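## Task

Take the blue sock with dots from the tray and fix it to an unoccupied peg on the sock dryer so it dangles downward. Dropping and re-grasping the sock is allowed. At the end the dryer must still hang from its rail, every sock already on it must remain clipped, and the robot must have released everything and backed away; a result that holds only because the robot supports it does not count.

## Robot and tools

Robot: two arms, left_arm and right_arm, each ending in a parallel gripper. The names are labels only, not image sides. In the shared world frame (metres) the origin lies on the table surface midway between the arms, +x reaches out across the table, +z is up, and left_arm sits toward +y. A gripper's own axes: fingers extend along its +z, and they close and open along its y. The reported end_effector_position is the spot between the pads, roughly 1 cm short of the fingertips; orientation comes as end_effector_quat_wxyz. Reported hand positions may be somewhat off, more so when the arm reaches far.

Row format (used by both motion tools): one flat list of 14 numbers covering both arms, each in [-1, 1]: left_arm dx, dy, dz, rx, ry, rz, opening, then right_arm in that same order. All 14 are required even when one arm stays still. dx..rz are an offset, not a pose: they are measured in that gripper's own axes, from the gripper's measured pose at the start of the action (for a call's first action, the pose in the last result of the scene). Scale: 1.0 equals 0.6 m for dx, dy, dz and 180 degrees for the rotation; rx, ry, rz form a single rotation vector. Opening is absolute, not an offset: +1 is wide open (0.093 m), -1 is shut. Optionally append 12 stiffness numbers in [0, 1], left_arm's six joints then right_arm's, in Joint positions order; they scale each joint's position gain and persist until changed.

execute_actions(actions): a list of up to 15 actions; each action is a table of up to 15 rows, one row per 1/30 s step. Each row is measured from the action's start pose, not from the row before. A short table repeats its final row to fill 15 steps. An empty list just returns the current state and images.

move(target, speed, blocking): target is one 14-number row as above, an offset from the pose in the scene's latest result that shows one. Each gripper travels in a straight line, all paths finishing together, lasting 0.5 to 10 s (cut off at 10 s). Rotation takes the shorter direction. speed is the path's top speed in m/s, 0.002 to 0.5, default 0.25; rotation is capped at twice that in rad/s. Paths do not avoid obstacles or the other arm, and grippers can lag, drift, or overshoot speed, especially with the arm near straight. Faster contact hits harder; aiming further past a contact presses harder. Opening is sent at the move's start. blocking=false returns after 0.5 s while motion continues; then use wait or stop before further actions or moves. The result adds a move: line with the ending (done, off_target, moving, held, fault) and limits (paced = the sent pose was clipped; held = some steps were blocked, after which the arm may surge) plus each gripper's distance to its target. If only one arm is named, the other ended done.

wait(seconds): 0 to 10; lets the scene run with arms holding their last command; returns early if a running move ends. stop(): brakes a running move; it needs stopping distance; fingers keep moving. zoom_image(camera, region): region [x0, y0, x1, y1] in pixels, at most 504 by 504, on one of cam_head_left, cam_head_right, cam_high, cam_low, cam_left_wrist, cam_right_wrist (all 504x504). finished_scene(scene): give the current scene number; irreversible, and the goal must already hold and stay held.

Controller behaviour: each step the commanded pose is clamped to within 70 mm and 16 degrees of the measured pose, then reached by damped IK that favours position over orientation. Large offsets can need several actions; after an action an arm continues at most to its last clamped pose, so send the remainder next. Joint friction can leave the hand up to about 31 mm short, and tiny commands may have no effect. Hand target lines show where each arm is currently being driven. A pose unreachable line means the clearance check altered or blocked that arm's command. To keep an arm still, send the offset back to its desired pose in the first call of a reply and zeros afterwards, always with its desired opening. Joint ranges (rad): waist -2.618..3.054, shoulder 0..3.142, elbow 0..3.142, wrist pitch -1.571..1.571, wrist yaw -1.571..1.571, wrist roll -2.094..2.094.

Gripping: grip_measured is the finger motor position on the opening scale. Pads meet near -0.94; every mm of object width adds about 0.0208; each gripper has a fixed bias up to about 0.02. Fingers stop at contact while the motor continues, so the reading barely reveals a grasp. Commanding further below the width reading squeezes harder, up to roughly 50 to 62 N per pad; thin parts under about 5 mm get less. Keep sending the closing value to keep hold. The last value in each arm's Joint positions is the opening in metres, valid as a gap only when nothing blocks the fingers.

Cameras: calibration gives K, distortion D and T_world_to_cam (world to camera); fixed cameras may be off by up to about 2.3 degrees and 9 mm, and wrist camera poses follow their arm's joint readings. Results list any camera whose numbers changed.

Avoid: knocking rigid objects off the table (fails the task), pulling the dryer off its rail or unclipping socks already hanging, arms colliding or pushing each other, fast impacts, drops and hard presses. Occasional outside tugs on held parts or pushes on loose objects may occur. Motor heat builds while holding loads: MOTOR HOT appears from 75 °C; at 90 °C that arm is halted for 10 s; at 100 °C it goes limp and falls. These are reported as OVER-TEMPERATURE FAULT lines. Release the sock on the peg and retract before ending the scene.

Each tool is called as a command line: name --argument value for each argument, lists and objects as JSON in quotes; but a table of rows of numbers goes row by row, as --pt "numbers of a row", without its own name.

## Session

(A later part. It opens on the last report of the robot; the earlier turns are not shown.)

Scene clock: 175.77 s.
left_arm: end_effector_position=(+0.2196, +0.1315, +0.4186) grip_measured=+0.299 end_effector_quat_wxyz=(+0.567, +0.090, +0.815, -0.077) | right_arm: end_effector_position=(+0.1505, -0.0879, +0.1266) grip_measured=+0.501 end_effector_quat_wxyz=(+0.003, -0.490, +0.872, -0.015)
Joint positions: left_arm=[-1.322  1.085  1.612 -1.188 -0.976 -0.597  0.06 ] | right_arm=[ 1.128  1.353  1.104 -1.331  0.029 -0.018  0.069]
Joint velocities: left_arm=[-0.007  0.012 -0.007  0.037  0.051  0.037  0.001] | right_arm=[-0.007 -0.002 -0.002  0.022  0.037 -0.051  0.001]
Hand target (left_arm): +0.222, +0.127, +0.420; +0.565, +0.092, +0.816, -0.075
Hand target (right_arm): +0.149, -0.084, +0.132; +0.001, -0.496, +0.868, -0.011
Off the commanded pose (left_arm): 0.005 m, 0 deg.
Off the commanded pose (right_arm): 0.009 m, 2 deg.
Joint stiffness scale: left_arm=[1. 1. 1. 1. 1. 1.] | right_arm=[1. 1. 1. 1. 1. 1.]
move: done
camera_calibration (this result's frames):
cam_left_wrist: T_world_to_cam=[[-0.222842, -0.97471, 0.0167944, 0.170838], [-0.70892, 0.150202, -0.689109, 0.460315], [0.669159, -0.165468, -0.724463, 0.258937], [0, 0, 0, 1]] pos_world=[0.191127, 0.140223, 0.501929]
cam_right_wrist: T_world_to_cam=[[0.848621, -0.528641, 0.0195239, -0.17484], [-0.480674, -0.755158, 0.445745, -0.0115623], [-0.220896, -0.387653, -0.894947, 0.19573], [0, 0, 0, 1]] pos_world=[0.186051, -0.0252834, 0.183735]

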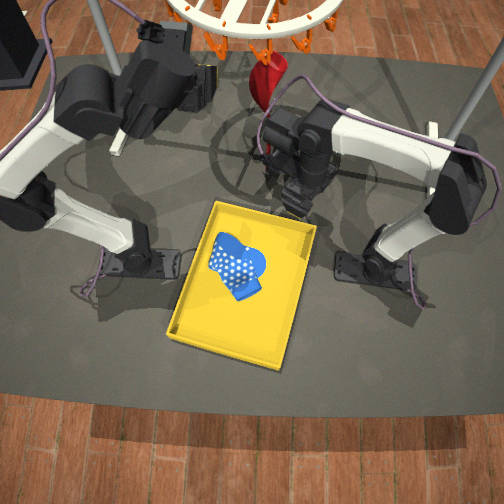

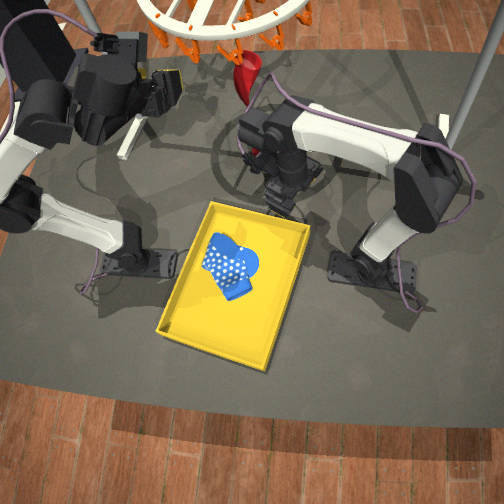

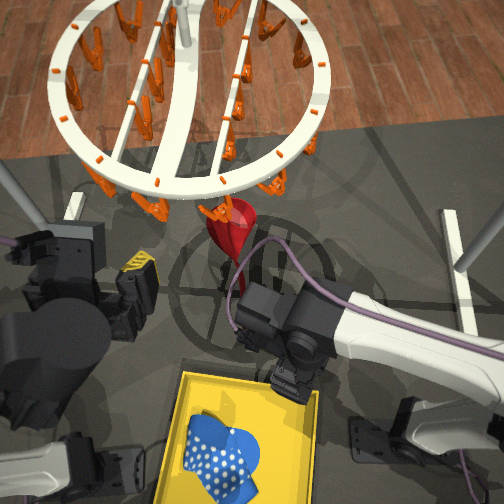

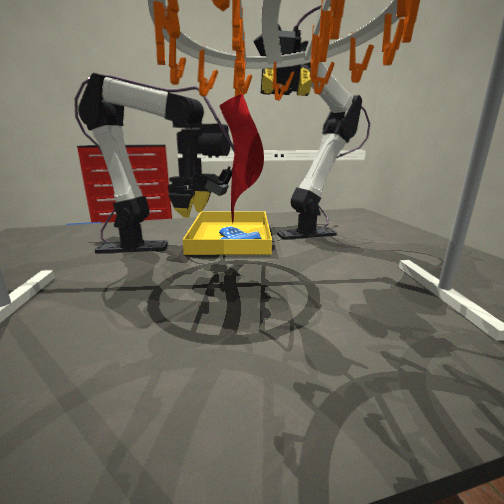

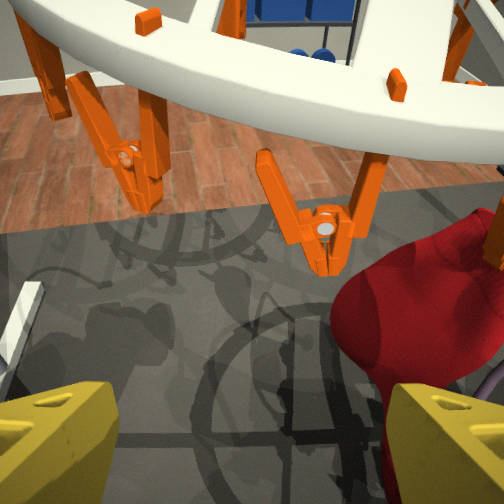

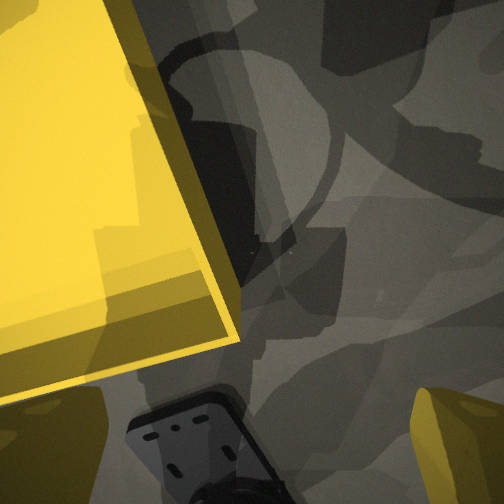

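move --target '[0,0,0,0,0,0,0.3,-0.056,0.328,0.058,0,0,-0.795,0.5]' --speed 0.4

Scene clock: 185.00 s.
left_arm: end_effector_position=(+0.2196, +0.1315, +0.4185) grip_measured=+0.299 end_effector_quat_wxyz=(+0.567, +0.091, +0.815, -0.077) | right_arm: end_effector_position=(+0.0060, +0.0288, +0.0828) grip_measured=+0.501 end_effector_quat_wxyz=(+0.032, +0.983, +0.182, +0.013)
Joint positions: left_arm=[-1.322  1.085  1.612 -1.188 -0.975 -0.596  0.06 ] | right_arm=[ 1.8    1.734  1.297 -1.197  0.03  -1.829  0.069]
Joint velocities: left_arm=[ 0.012  0.012  0.002 -0.022  0.007  0.022 -0.001] | right_arm=[-0.007 -0.002  0.002 -0.007 -0.037  0.037  0.   ]
Hand target (left_arm): +0.220, +0.132, +0.419; +0.567, +0.090, +0.815, -0.077
Hand target (right_arm): +0.003, +0.040, +0.086; +0.017, +0.982, +0.189, +0.014
Off the commanded pose (left_arm): 0.000 m, 0 deg.
Off the commanded pose (right_arm): 0.015 m, 2 deg.
Joint stiffness scale: left_arm=[1. 1. 1. 1. 1. 1.] | right_arm=[1. 1. 1. 1. 1. 1.]
move: off_target (right_arm)
camera_calibration (this result's frames):
cam_left_wrist: T_world_to_cam=[[-0.223308, -0.974612, 0.0162906, 0.171116], [-0.709041, 0.150945, -0.688822, 0.460094], [0.668875, -0.16537, -0.724747, 0.259043], [0, 0, 0, 1]] pos_world=[0.19117, 0.140161, 0.501876]
cam_right_wrist: T_world_to_cam=[[-0.346434, 0.934862, -0.0775678, -0.0166454], [0.825715, 0.343136, 0.447719, -0.0129896], [0.445172, 0.0910565, -0.890803, 0.15172], [0, 0, 0, 1]] pos_world=[-0.0625822, 0.00620325, 0.139677]

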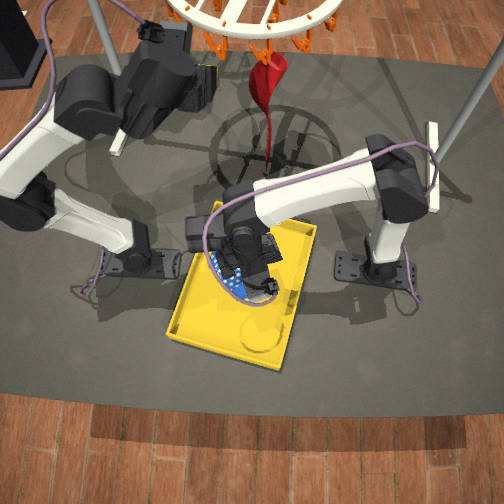

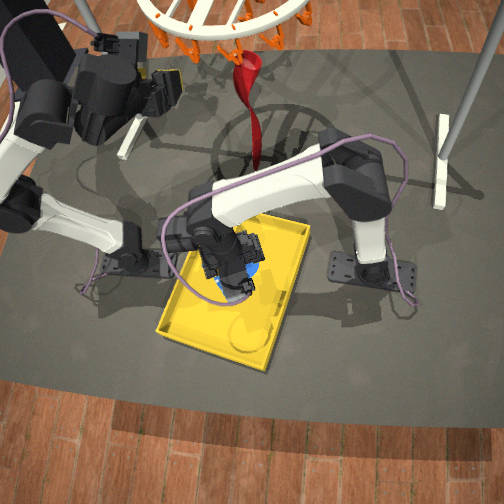

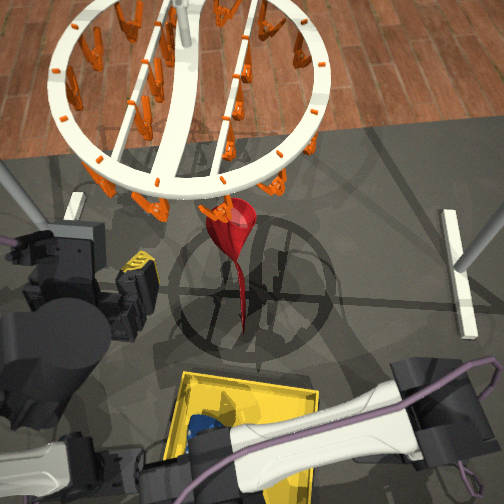

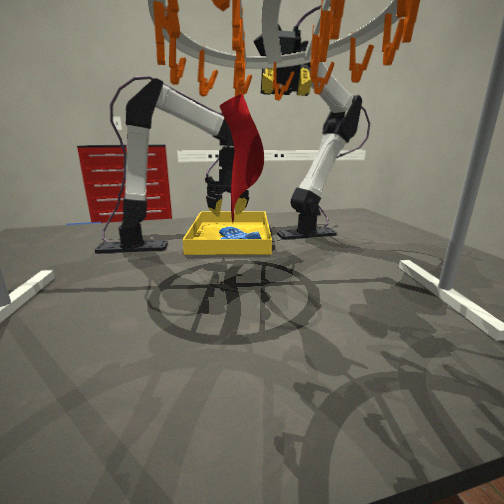

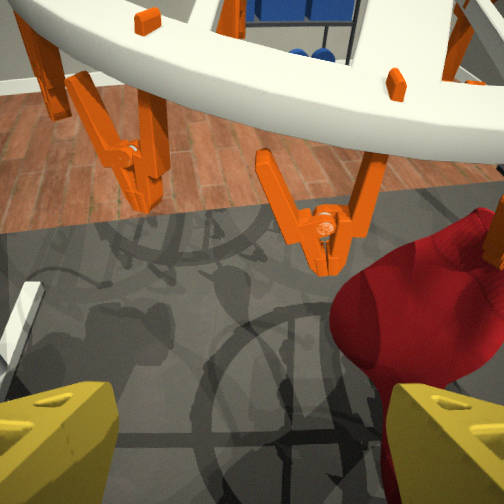

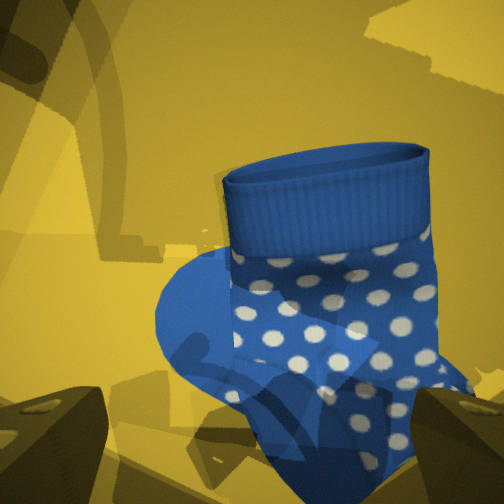

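move --target '[0,0,0,0,0,0,0.3,-0.022,-0.045,0.045,0,0,-0.04,0.5]' --speed 0.1

Scene clock: 193.00 s.
left_arm: end_effector_position=(+0.2196, +0.1315, +0.4185) grip_measured=+0.299 end_effector_quat_wxyz=(+0.567, +0.091, +0.815, -0.077) | right_arm: end_effector_position=(-0.0108, +0.0400, +0.0548) grip_measured=+0.501 end_effector_quat_wxyz=(+0.044, +0.971, +0.236, +0.011)
Joint positions: left_arm=[-1.322  1.085  1.612 -1.188 -0.975 -0.596  0.06 ] | right_arm=[ 1.85   1.829  1.297 -1.125  0.03  -1.89   0.069]
Joint velocities: left_arm=[ 0.002  0.007  0.002  0.037 -0.007  0.022 -0.001] | right_arm=[-0.007 -0.002  0.022  0.022 -0.037 -0.037 -0.001]
Hand target (left_arm): +0.220, +0.131, +0.419; +0.567, +0.091, +0.815, -0.077
Hand target (right_arm): -0.015, +0.048, +0.054; +0.033, +0.969, +0.243, +0.011
Off the commanded pose (left_arm): 0.000 m, 0 deg.
Off the commanded pose (right_arm): 0.009 m, 2 deg.
Joint stiffness scale: left_arm=[1. 1. 1. 1. 1. 1.] | right_arm=[1. 1. 1. 1. 1. 1.]
move: done
camera_calibration (this result's frames):
cam_left_wrist: T_world_to_cam=[[-0.223308, -0.974612, 0.0162906, 0.171116], [-0.709041, 0.150945, -0.688822, 0.460094], [0.668875, -0.16537, -0.724747, 0.259043], [0, 0, 0, 1]] pos_world=[0.19117, 0.140161, 0.501876]
cam_right_wrist: T_world_to_cam=[[-0.447671, 0.88851, -0.100701, -0.033027], [0.782567, 0.443778, 0.436635, 0.00573484], [0.432644, 0.116663, -0.893985, 0.132208], [0, 0, 0, 1]] pos_world=[-0.076472, 0.011376, 0.112362]

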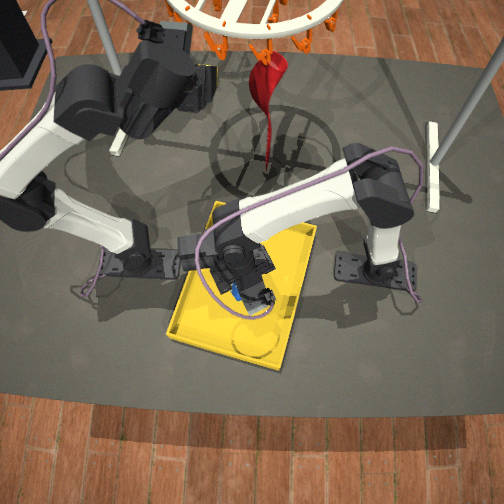

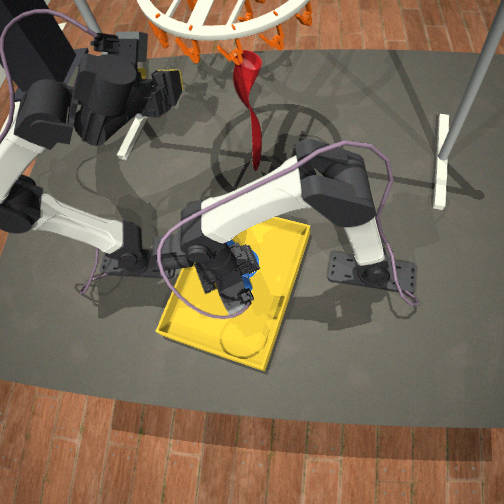

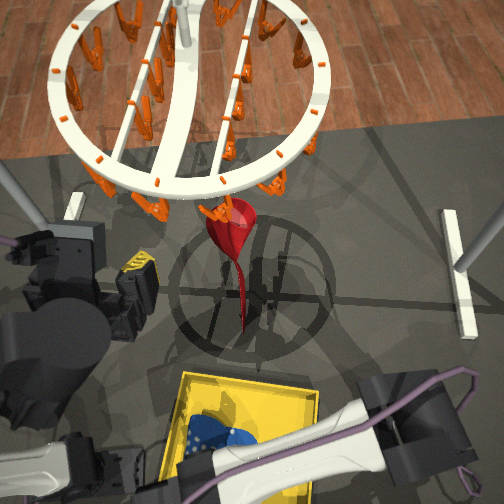

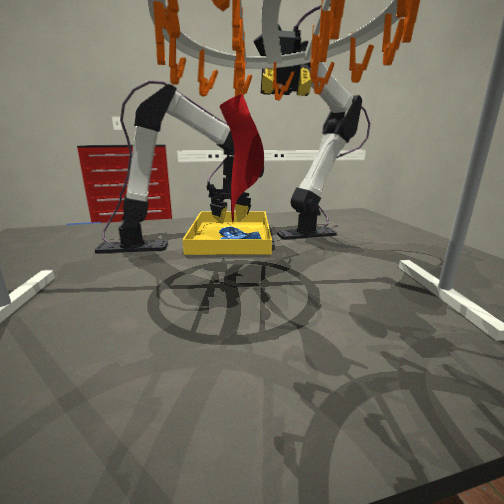

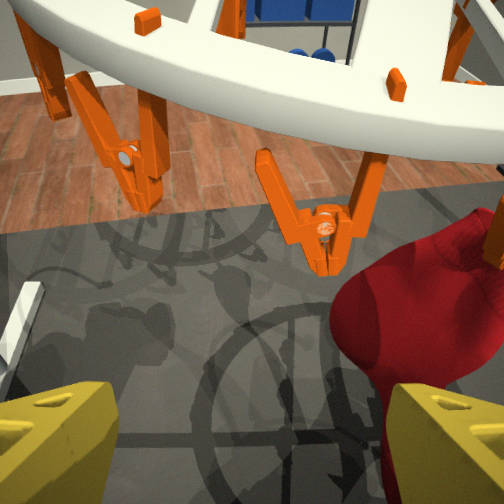

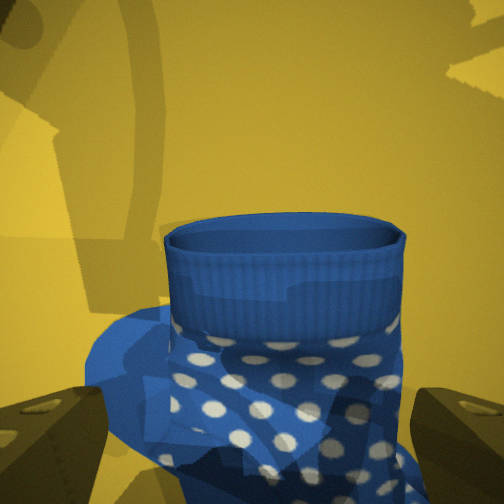

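move --target '[0,0,0,0,0,0,0.3,-0.02,-0.015,0.055,0,0,0,0.5]' --speed 0.05

Scene clock: 199.10 s.
left_arm: end_effector_position=(+0.2196, +0.1315, +0.4185) grip_measured=+0.299 end_effector_quat_wxyz=(+0.567, +0.091, +0.815, -0.077) | right_arm: end_effector_position=(-0.0219, +0.0440, +0.0298) grip_measured=+0.501 end_effector_quat_wxyz=(+0.038, +0.971, +0.236, +0.013)
Joint positions: left_arm=[-1.322  1.085  1.612 -1.188 -0.975 -0.596  0.06 ] | right_arm=[ 1.883  1.87   1.246 -1.021  0.03  -1.856  0.069]
Joint velocities: left_arm=[ 0.007  0.017  0.002 -0.022 -0.022 -0.037  0.001] | right_arm=[ 0.002  0.012 -0.022 -0.051 -0.022 -0.066 -0.   ]
Hand target (left_arm): +0.220, +0.131, +0.419; +0.567, +0.091, +0.815, -0.077
Hand target (right_arm): -0.024, +0.040, +0.021; +0.045, +0.971, +0.237, +0.012
Off the commanded pose (left_arm): 0.000 m, 0 deg.
Off the commanded pose (right_arm): 0.010 m, 1 deg.
Joint stiffness scale: left_arm=[1. 1. 1. 1. 1. 1.] | right_arm=[1. 1. 1. 1. 1. 1.]
move: done
camera_calibration (this result's frames):
cam_left_wrist: T_world_to_cam=[[-0.223308, -0.974612, 0.0162906, 0.171116], [-0.709041, 0.150945, -0.688822, 0.460094], [0.668875, -0.16537, -0.724747, 0.259043], [0, 0, 0, 1]] pos_world=[0.19117, 0.140161, 0.501876]
cam_right_wrist: T_world_to_cam=[[-0.447072, 0.890107, -0.088518, -0.0445356], [0.782718, 0.437186, 0.442968, 0.0236082], [0.432988, 0.128754, -0.892157, 0.113602], [0, 0, 0, 1]] pos_world=[-0.0875776, 0.0146935, 0.0869512]

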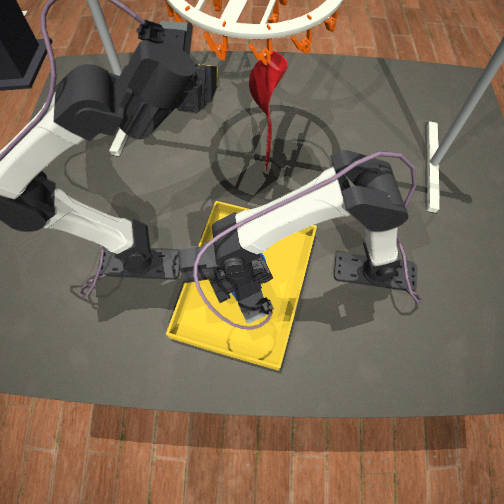

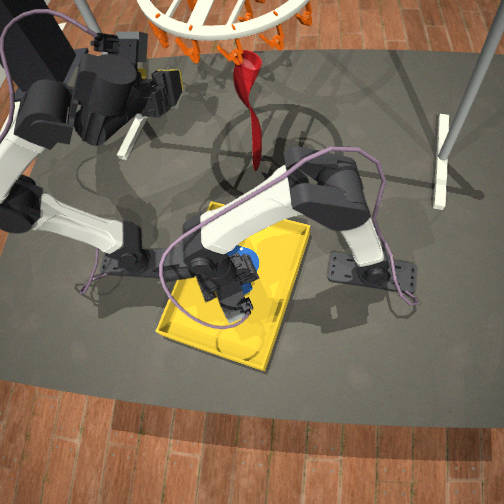

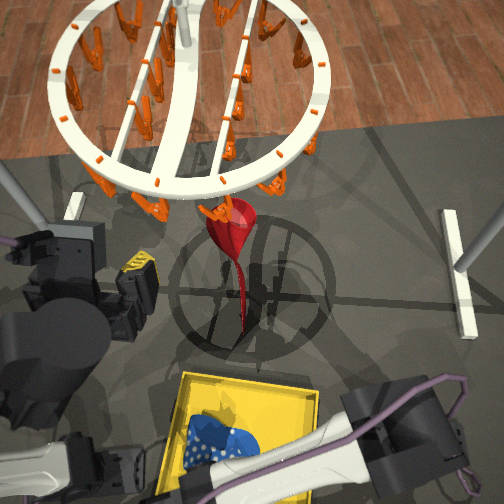

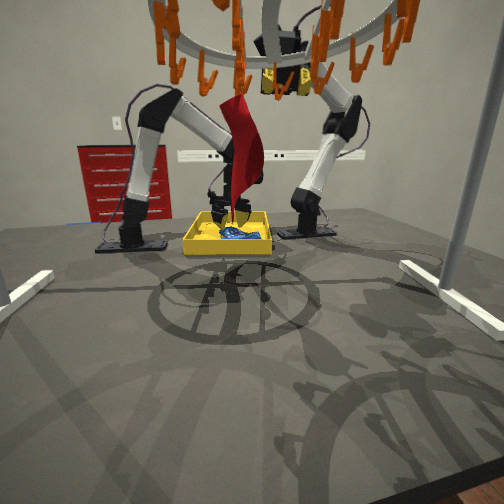

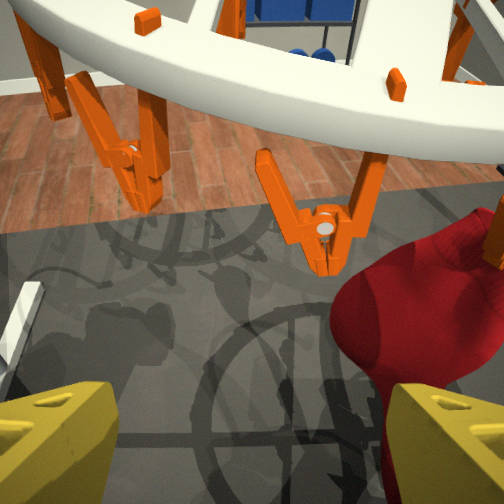

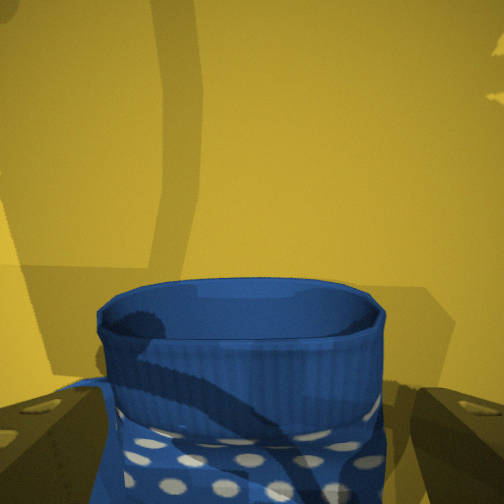

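move --target '[0,0,0,0,0,0,0.3,0.005,0,0.025,0,0,0,0.5]' --speed 0.05

move --target '[0,0,0,0,0,0,0.3,0,0,0,0,0,0,-1]'

move --target '[0,0,0,0,0,0,0.3,0,0.1,-0.2,0,0,0,-1]' --speed 0.15

Scene clock: 204.60 s.
left_arm: end_effector_position=(+0.2196, +0.1315, +0.4185) grip_measured=+0.299 end_effector_quat_wxyz=(+0.567, +0.091, +0.815, -0.077) | right_arm: end_effector_position=(-0.0235, +0.0524, +0.0293) grip_measured=+0.501 end_effector_quat_wxyz=(+0.020, +0.971, +0.237, +0.014)
Joint positions: left_arm=[-1.322  1.085  1.612 -1.188 -0.975 -0.596  0.06 ] | right_arm=[ 1.883  1.87   1.246 -0.986  0.03  -1.86   0.069]
Joint velocities: left_arm=[-0.007 -0.002  0.002 -0.007 -0.051 -0.022 -0.001] | right_arm=[-0.002  0.012 -0.007  0.007  0.007 -0.051  0.001]
Hand target (left_arm): +0.220, +0.131, +0.419; +0.567, +0.091, +0.815, -0.077
Hand target (right_arm): -0.019, +0.044, +0.016; +0.038, +0.971, +0.236, +0.013
Off the commanded pose (left_arm): 0.000 m, 0 deg.
Off the commanded pose (right_arm): 0.017 m, 2 deg.
Joint stiffness scale: left_arm=[1. 1. 1. 1. 1. 1.] | right_arm=[1. 1. 1. 1. 1. 1.]
move: off_target (right_arm)
camera_calibration (this result's frames):
cam_left_wrist: T_world_to_cam=[[-0.223308, -0.974612, 0.0162906, 0.171116], [-0.709041, 0.150945, -0.688822, 0.460094], [0.668875, -0.16537, -0.724747, 0.259043], [0, 0, 0, 1]] pos_world=[0.19117, 0.140161, 0.501876]
cam_right_wrist: T_world_to_cam=[[-0.450612, 0.891031, -0.0548924, -0.0538339], [0.784286, 0.424501, 0.452431, 0.0218538], [0.426432, 0.160819, -0.890108, 0.110903], [0, 0, 0, 1]] pos_world=[-0.0886904, 0.0208553, 0.0858732]

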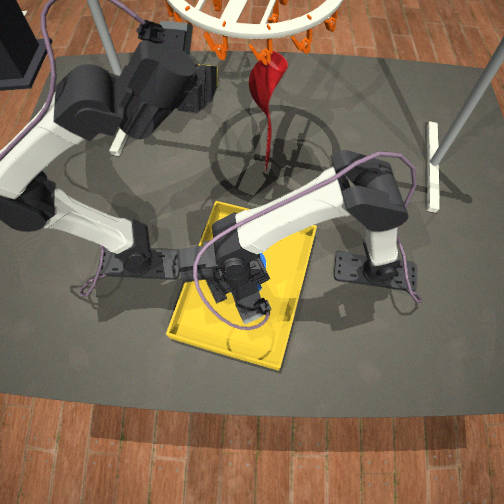

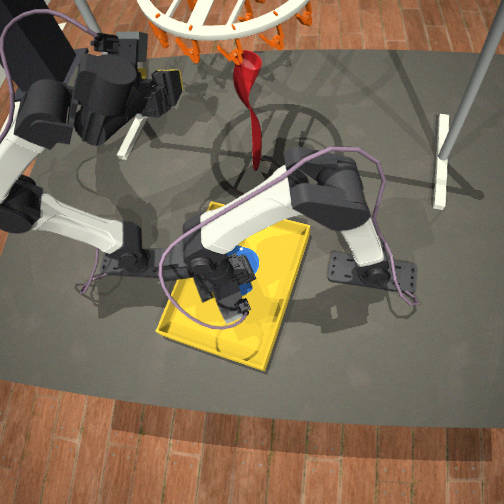

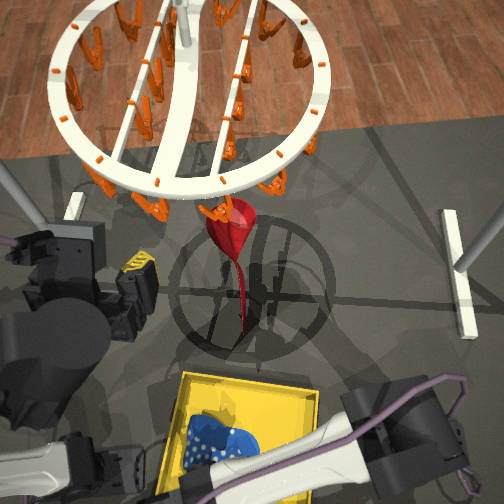

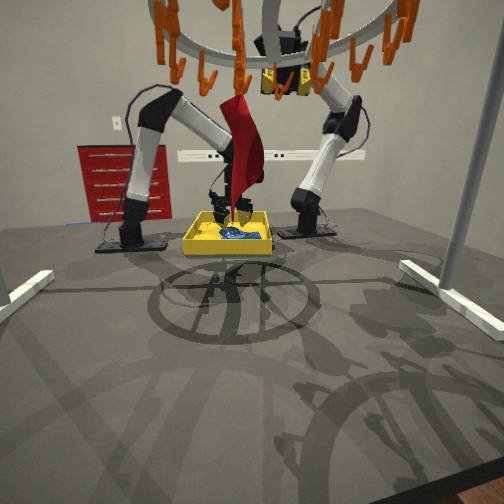

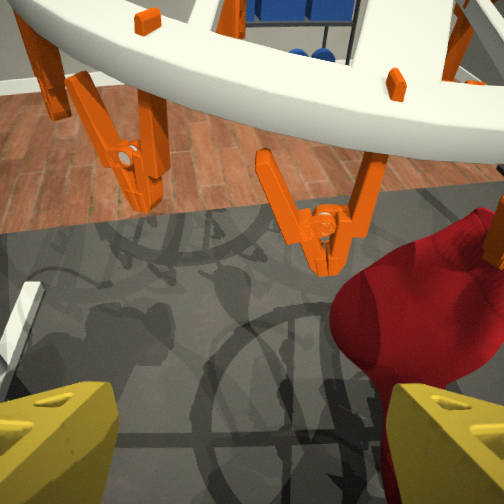

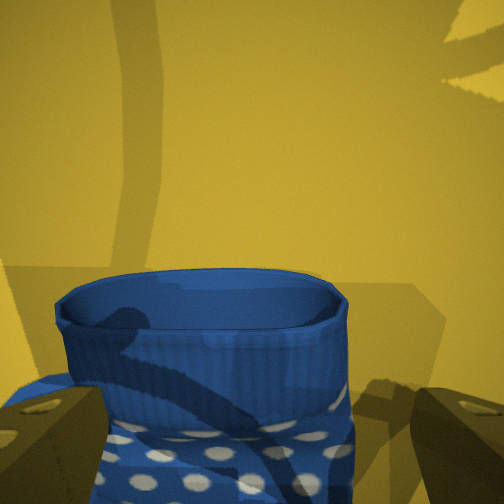

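Scene clock: 205.10 s.
left_arm: end_effector_position=(+0.2196, +0.1315, +0.4185) grip_measured=+0.299 end_effector_quat_wxyz=(+0.567, +0.091, +0.815, -0.077) | right_arm: end_effector_position=(-0.0235, +0.0525, +0.0293) grip_measured=-1.000 end_effector_quat_wxyz=(+0.020, +0.971, +0.237, +0.014)
Joint positions: left_arm=[-1.322  1.085  1.612 -1.188 -0.975 -0.596  0.06 ] | right_arm=[ 1.883  1.87   1.246 -0.986  0.03  -1.86   0.   ]
Joint velocities: left_arm=[-0.002 -0.022 -0.017 -0.007  0.051 -0.022  0.   ] | right_arm=[-0.012  0.017  0.012 -0.007  0.037  0.051  0.   ]
Hand target (left_arm): +0.220, +0.131, +0.419; +0.567, +0.091, +0.815, -0.077
Hand target (right_arm): -0.023, +0.052, +0.029; +0.020, +0.971, +0.237, +0.014
Off the commanded pose (left_arm): 0.000 m, 0 deg.
Off the commanded pose (right_arm): 0.000 m, 0 deg.
Joint stiffness scale: left_arm=[1. 1. 1. 1. 1. 1.] | right_arm=[1. 1. 1. 1. 1. 1.]
move: done
camera_calibration (this result's frames):
cam_left_wrist: T_world_to_cam=[[-0.223308, -0.974612, 0.0162906, 0.171116], [-0.709041, 0.150945, -0.688822, 0.460094], [0.668875, -0.16537, -0.724747, 0.259043], [0, 0, 0, 1]] pos_world=[0.19117, 0.140161, 0.501876]
cam_right_wrist: T_world_to_cam=[[-0.450616, 0.891051, -0.0545261, -0.0539347], [0.784319, 0.424332, 0.452534, 0.0218373], [0.426368, 0.161153, -0.890079, 0.110873], [0, 0, 0, 1]] pos_world=[-0.0887037, 0.0209249, 0.0858625]

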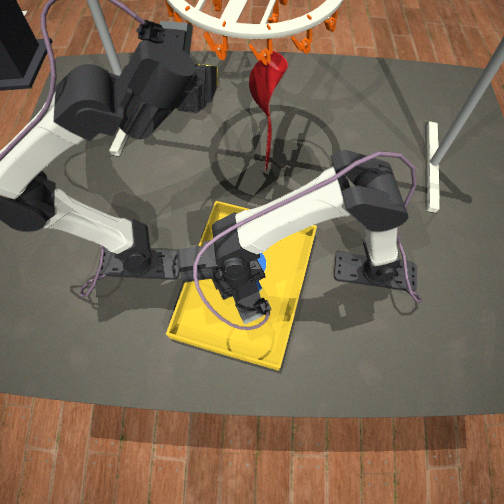

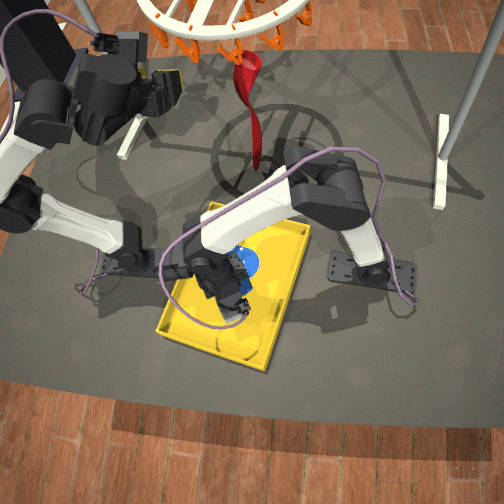

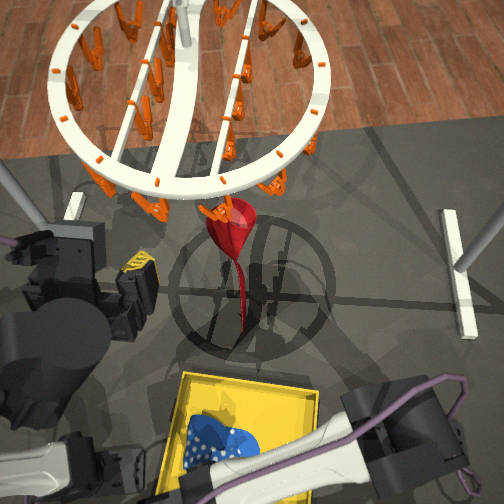

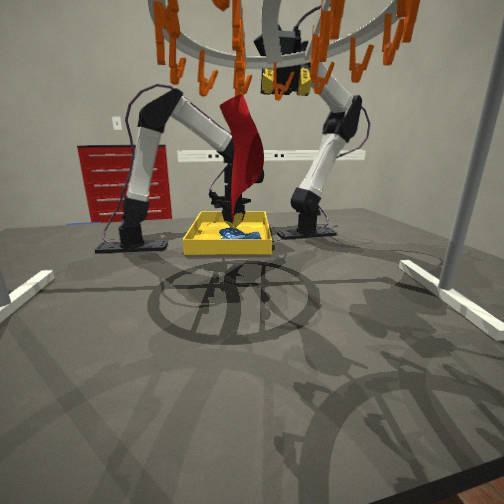

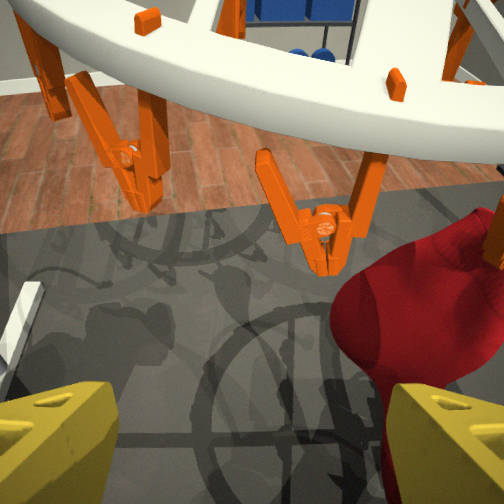

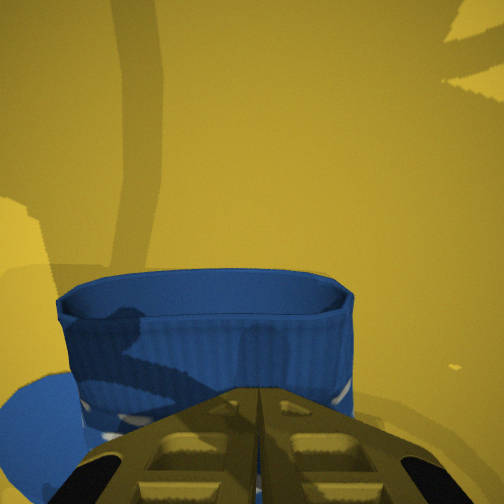

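Scene clock: 206.60 s.
left_arm: end_effector_position=(+0.2196, +0.1315, +0.4185) grip_measured=+0.299 end_effector_quat_wxyz=(+0.567, +0.091, +0.815, -0.077) | right_arm: end_effector_position=(-0.0023, +0.0003, +0.1410) grip_measured=-1.000 end_effector_quat_wxyz=(+0.030, +0.971, +0.239, +0.012)
Joint positions: left_arm=[-1.322  1.085  1.612 -1.188 -0.975 -0.596  0.06 ] | right_arm=[ 1.842  1.607  1.389 -1.411  0.03  -1.903  0.   ]
Joint velocities: left_arm=[-0.007  0.012 -0.012 -0.037  0.022 -0.007 -0.   ] | right_arm=[-0.012 -0.012 -0.017 -0.066 -0.037 -0.007  0.   ]
Hand target (left_arm): +0.220, +0.131, +0.419; +0.567, +0.091, +0.815, -0.077
Hand target (right_arm): -0.000, +0.002, +0.151; +0.020, +0.971, +0.237, +0.014
Off the commanded pose (left_arm): 0.000 m, 0 deg.
Off the commanded pose (right_arm): 0.011 m, 1 deg.
Joint stiffness scale: left_arm=[1. 1. 1. 1. 1. 1.] | right_arm=[1. 1. 1. 1. 1. 1.]
move: off_target (right_arm)
camera_calibration (this result's frames):
cam_left_wrist: T_world_to_cam=[[-0.223308, -0.974612, 0.0162906, 0.171116], [-0.709041, 0.150945, -0.688822, 0.460094], [0.668875, -0.16537, -0.724747, 0.259043], [0, 0, 0, 1]] pos_world=[0.19117, 0.140161, 0.501876]
cam_right_wrist: T_world_to_cam=[[-0.452495, 0.888687, -0.0740473, 0.0109094], [0.782683, 0.435568, 0.444621, -0.0220589], [0.427382, 0.143233, -0.892653, 0.210057], [0, 0, 0, 1]] pos_world=[-0.0675728, -0.030174, 0.198123]

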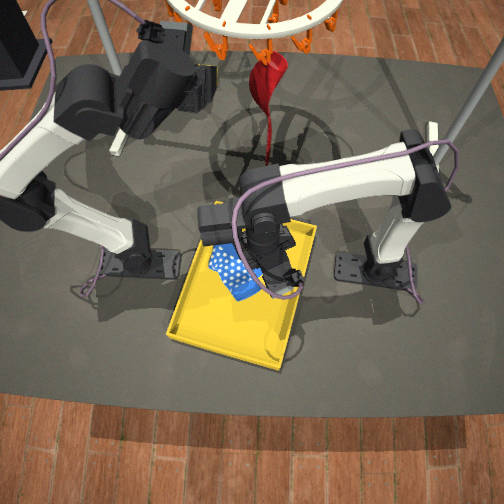

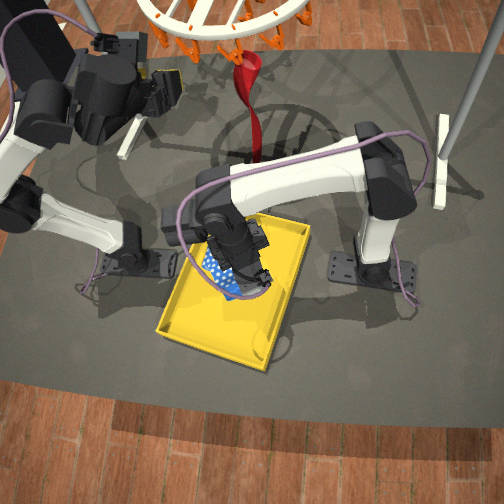

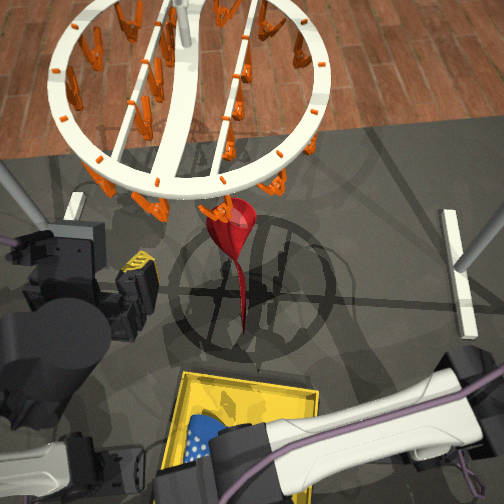

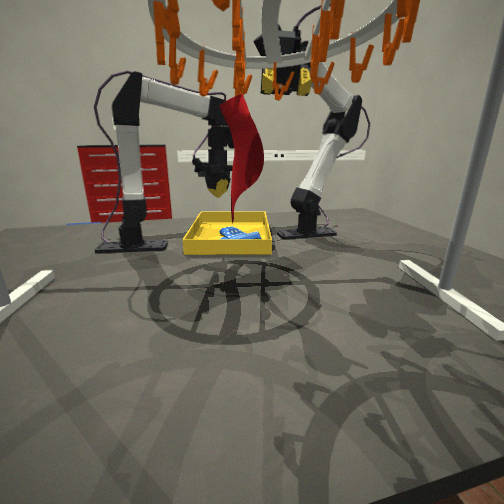

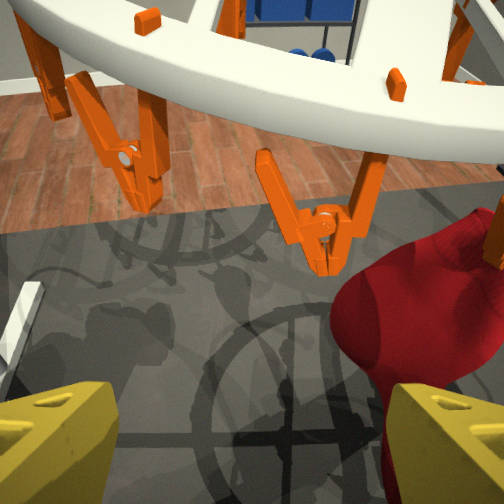

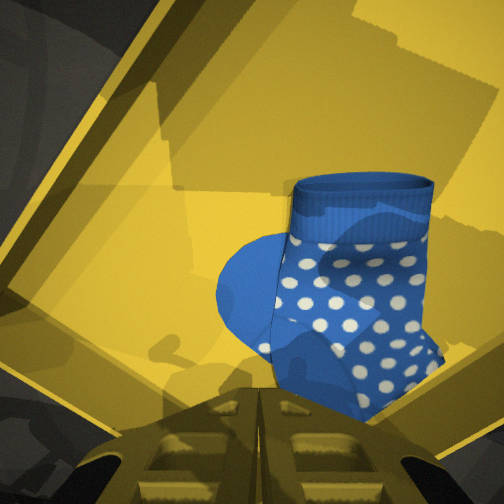

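move --target '[0,0,0,0,0,0,0.3,0.002,-0.086,0.215,0,0,0,0.5]' --speed 0.1

Scene clock: 213.33 s.
left_arm: end_effector_position=(+0.2196, +0.1315, +0.4185) grip_measured=+0.299 end_effector_quat_wxyz=(+0.567, +0.091, +0.815, -0.077) | right_arm: end_effector_position=(-0.0178, +0.0439, +0.0172) grip_measured=+0.499 end_effector_quat_wxyz=(+0.026, +0.971, +0.237, +0.013)
Joint positions: left_arm=[-1.322  1.085  1.612 -1.188 -0.975 -0.596  0.06 ] | right_arm=[ 1.87   1.866  1.189 -0.944  0.03  -1.872  0.069]
Joint velocities: left_arm=[-0.002 -0.017 -0.017 -0.037 -0.037 -0.007  0.   ] | right_arm=[ 0.012  0.012  0.002 -0.022 -0.051  0.007 -0.   ]
Hand target (left_arm): +0.220, +0.131, +0.419; +0.567, +0.091, +0.815, -0.077
Hand target (right_arm): -0.020, +0.040, +0.010; +0.031, +0.971, +0.238, +0.013
Off the commanded pose (left_arm): 0.000 m, 0 deg.
Off the commanded pose (right_arm): 0.010 m, 1 deg.
Joint stiffness scale: left_arm=[1. 1. 1. 1. 1. 1.] | right_arm=[1. 1. 1. 1. 1. 1.]
move: done
camera_calibration (this result's frames):
cam_left_wrist: T_world_to_cam=[[-0.223308, -0.974612, 0.0162906, 0.171116], [-0.709041, 0.150945, -0.688822, 0.460094], [0.668875, -0.16537, -0.724747, 0.259043], [0, 0, 0, 1]] pos_world=[0.19117, 0.140161, 0.501876]
cam_right_wrist: T_world_to_cam=[[-0.450149, 0.890452, -0.0667833, -0.0441946], [0.783664, 0.429801, 0.448488, 0.0263303], [0.428061, 0.149551, -0.89129, 0.0996051], [0, 0, 0, 1]] pos_world=[-0.0831653, 0.0131403, 0.0740168]

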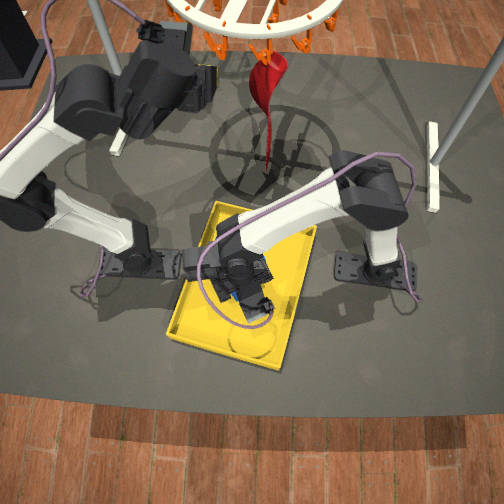

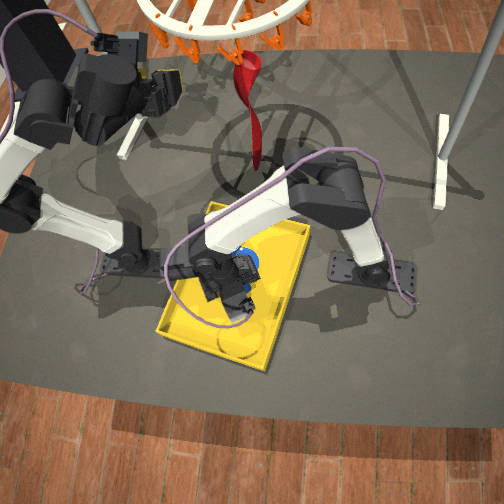

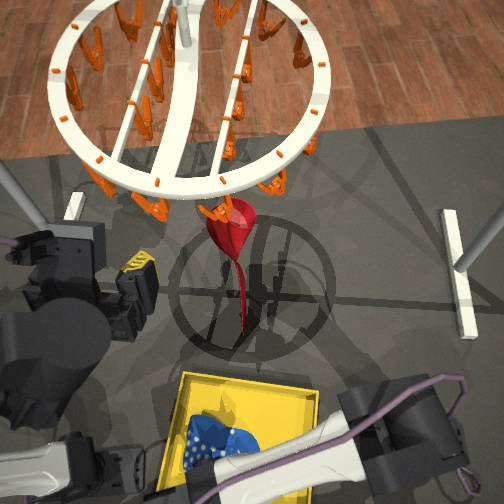

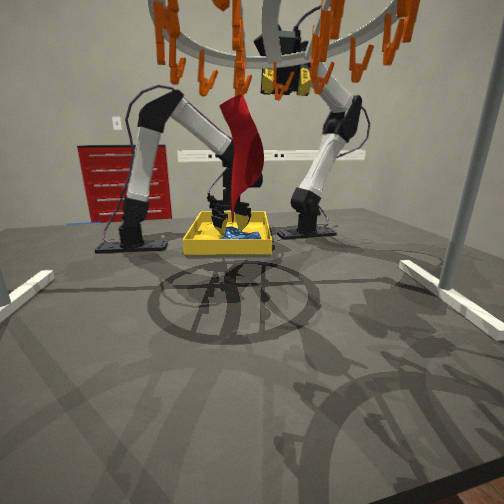

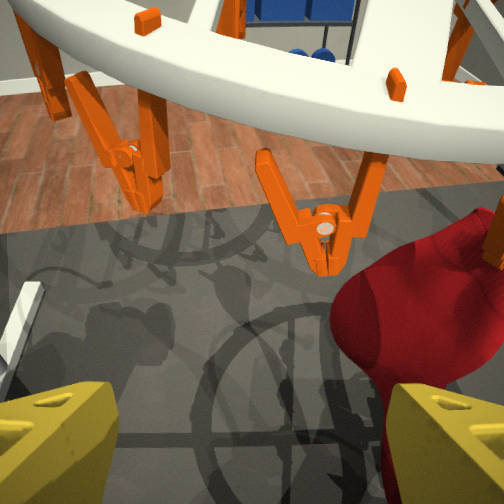

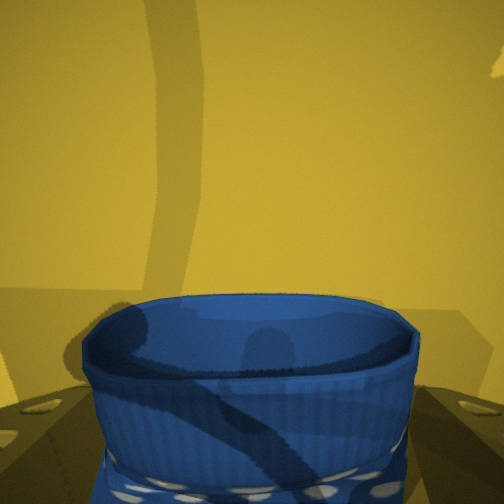

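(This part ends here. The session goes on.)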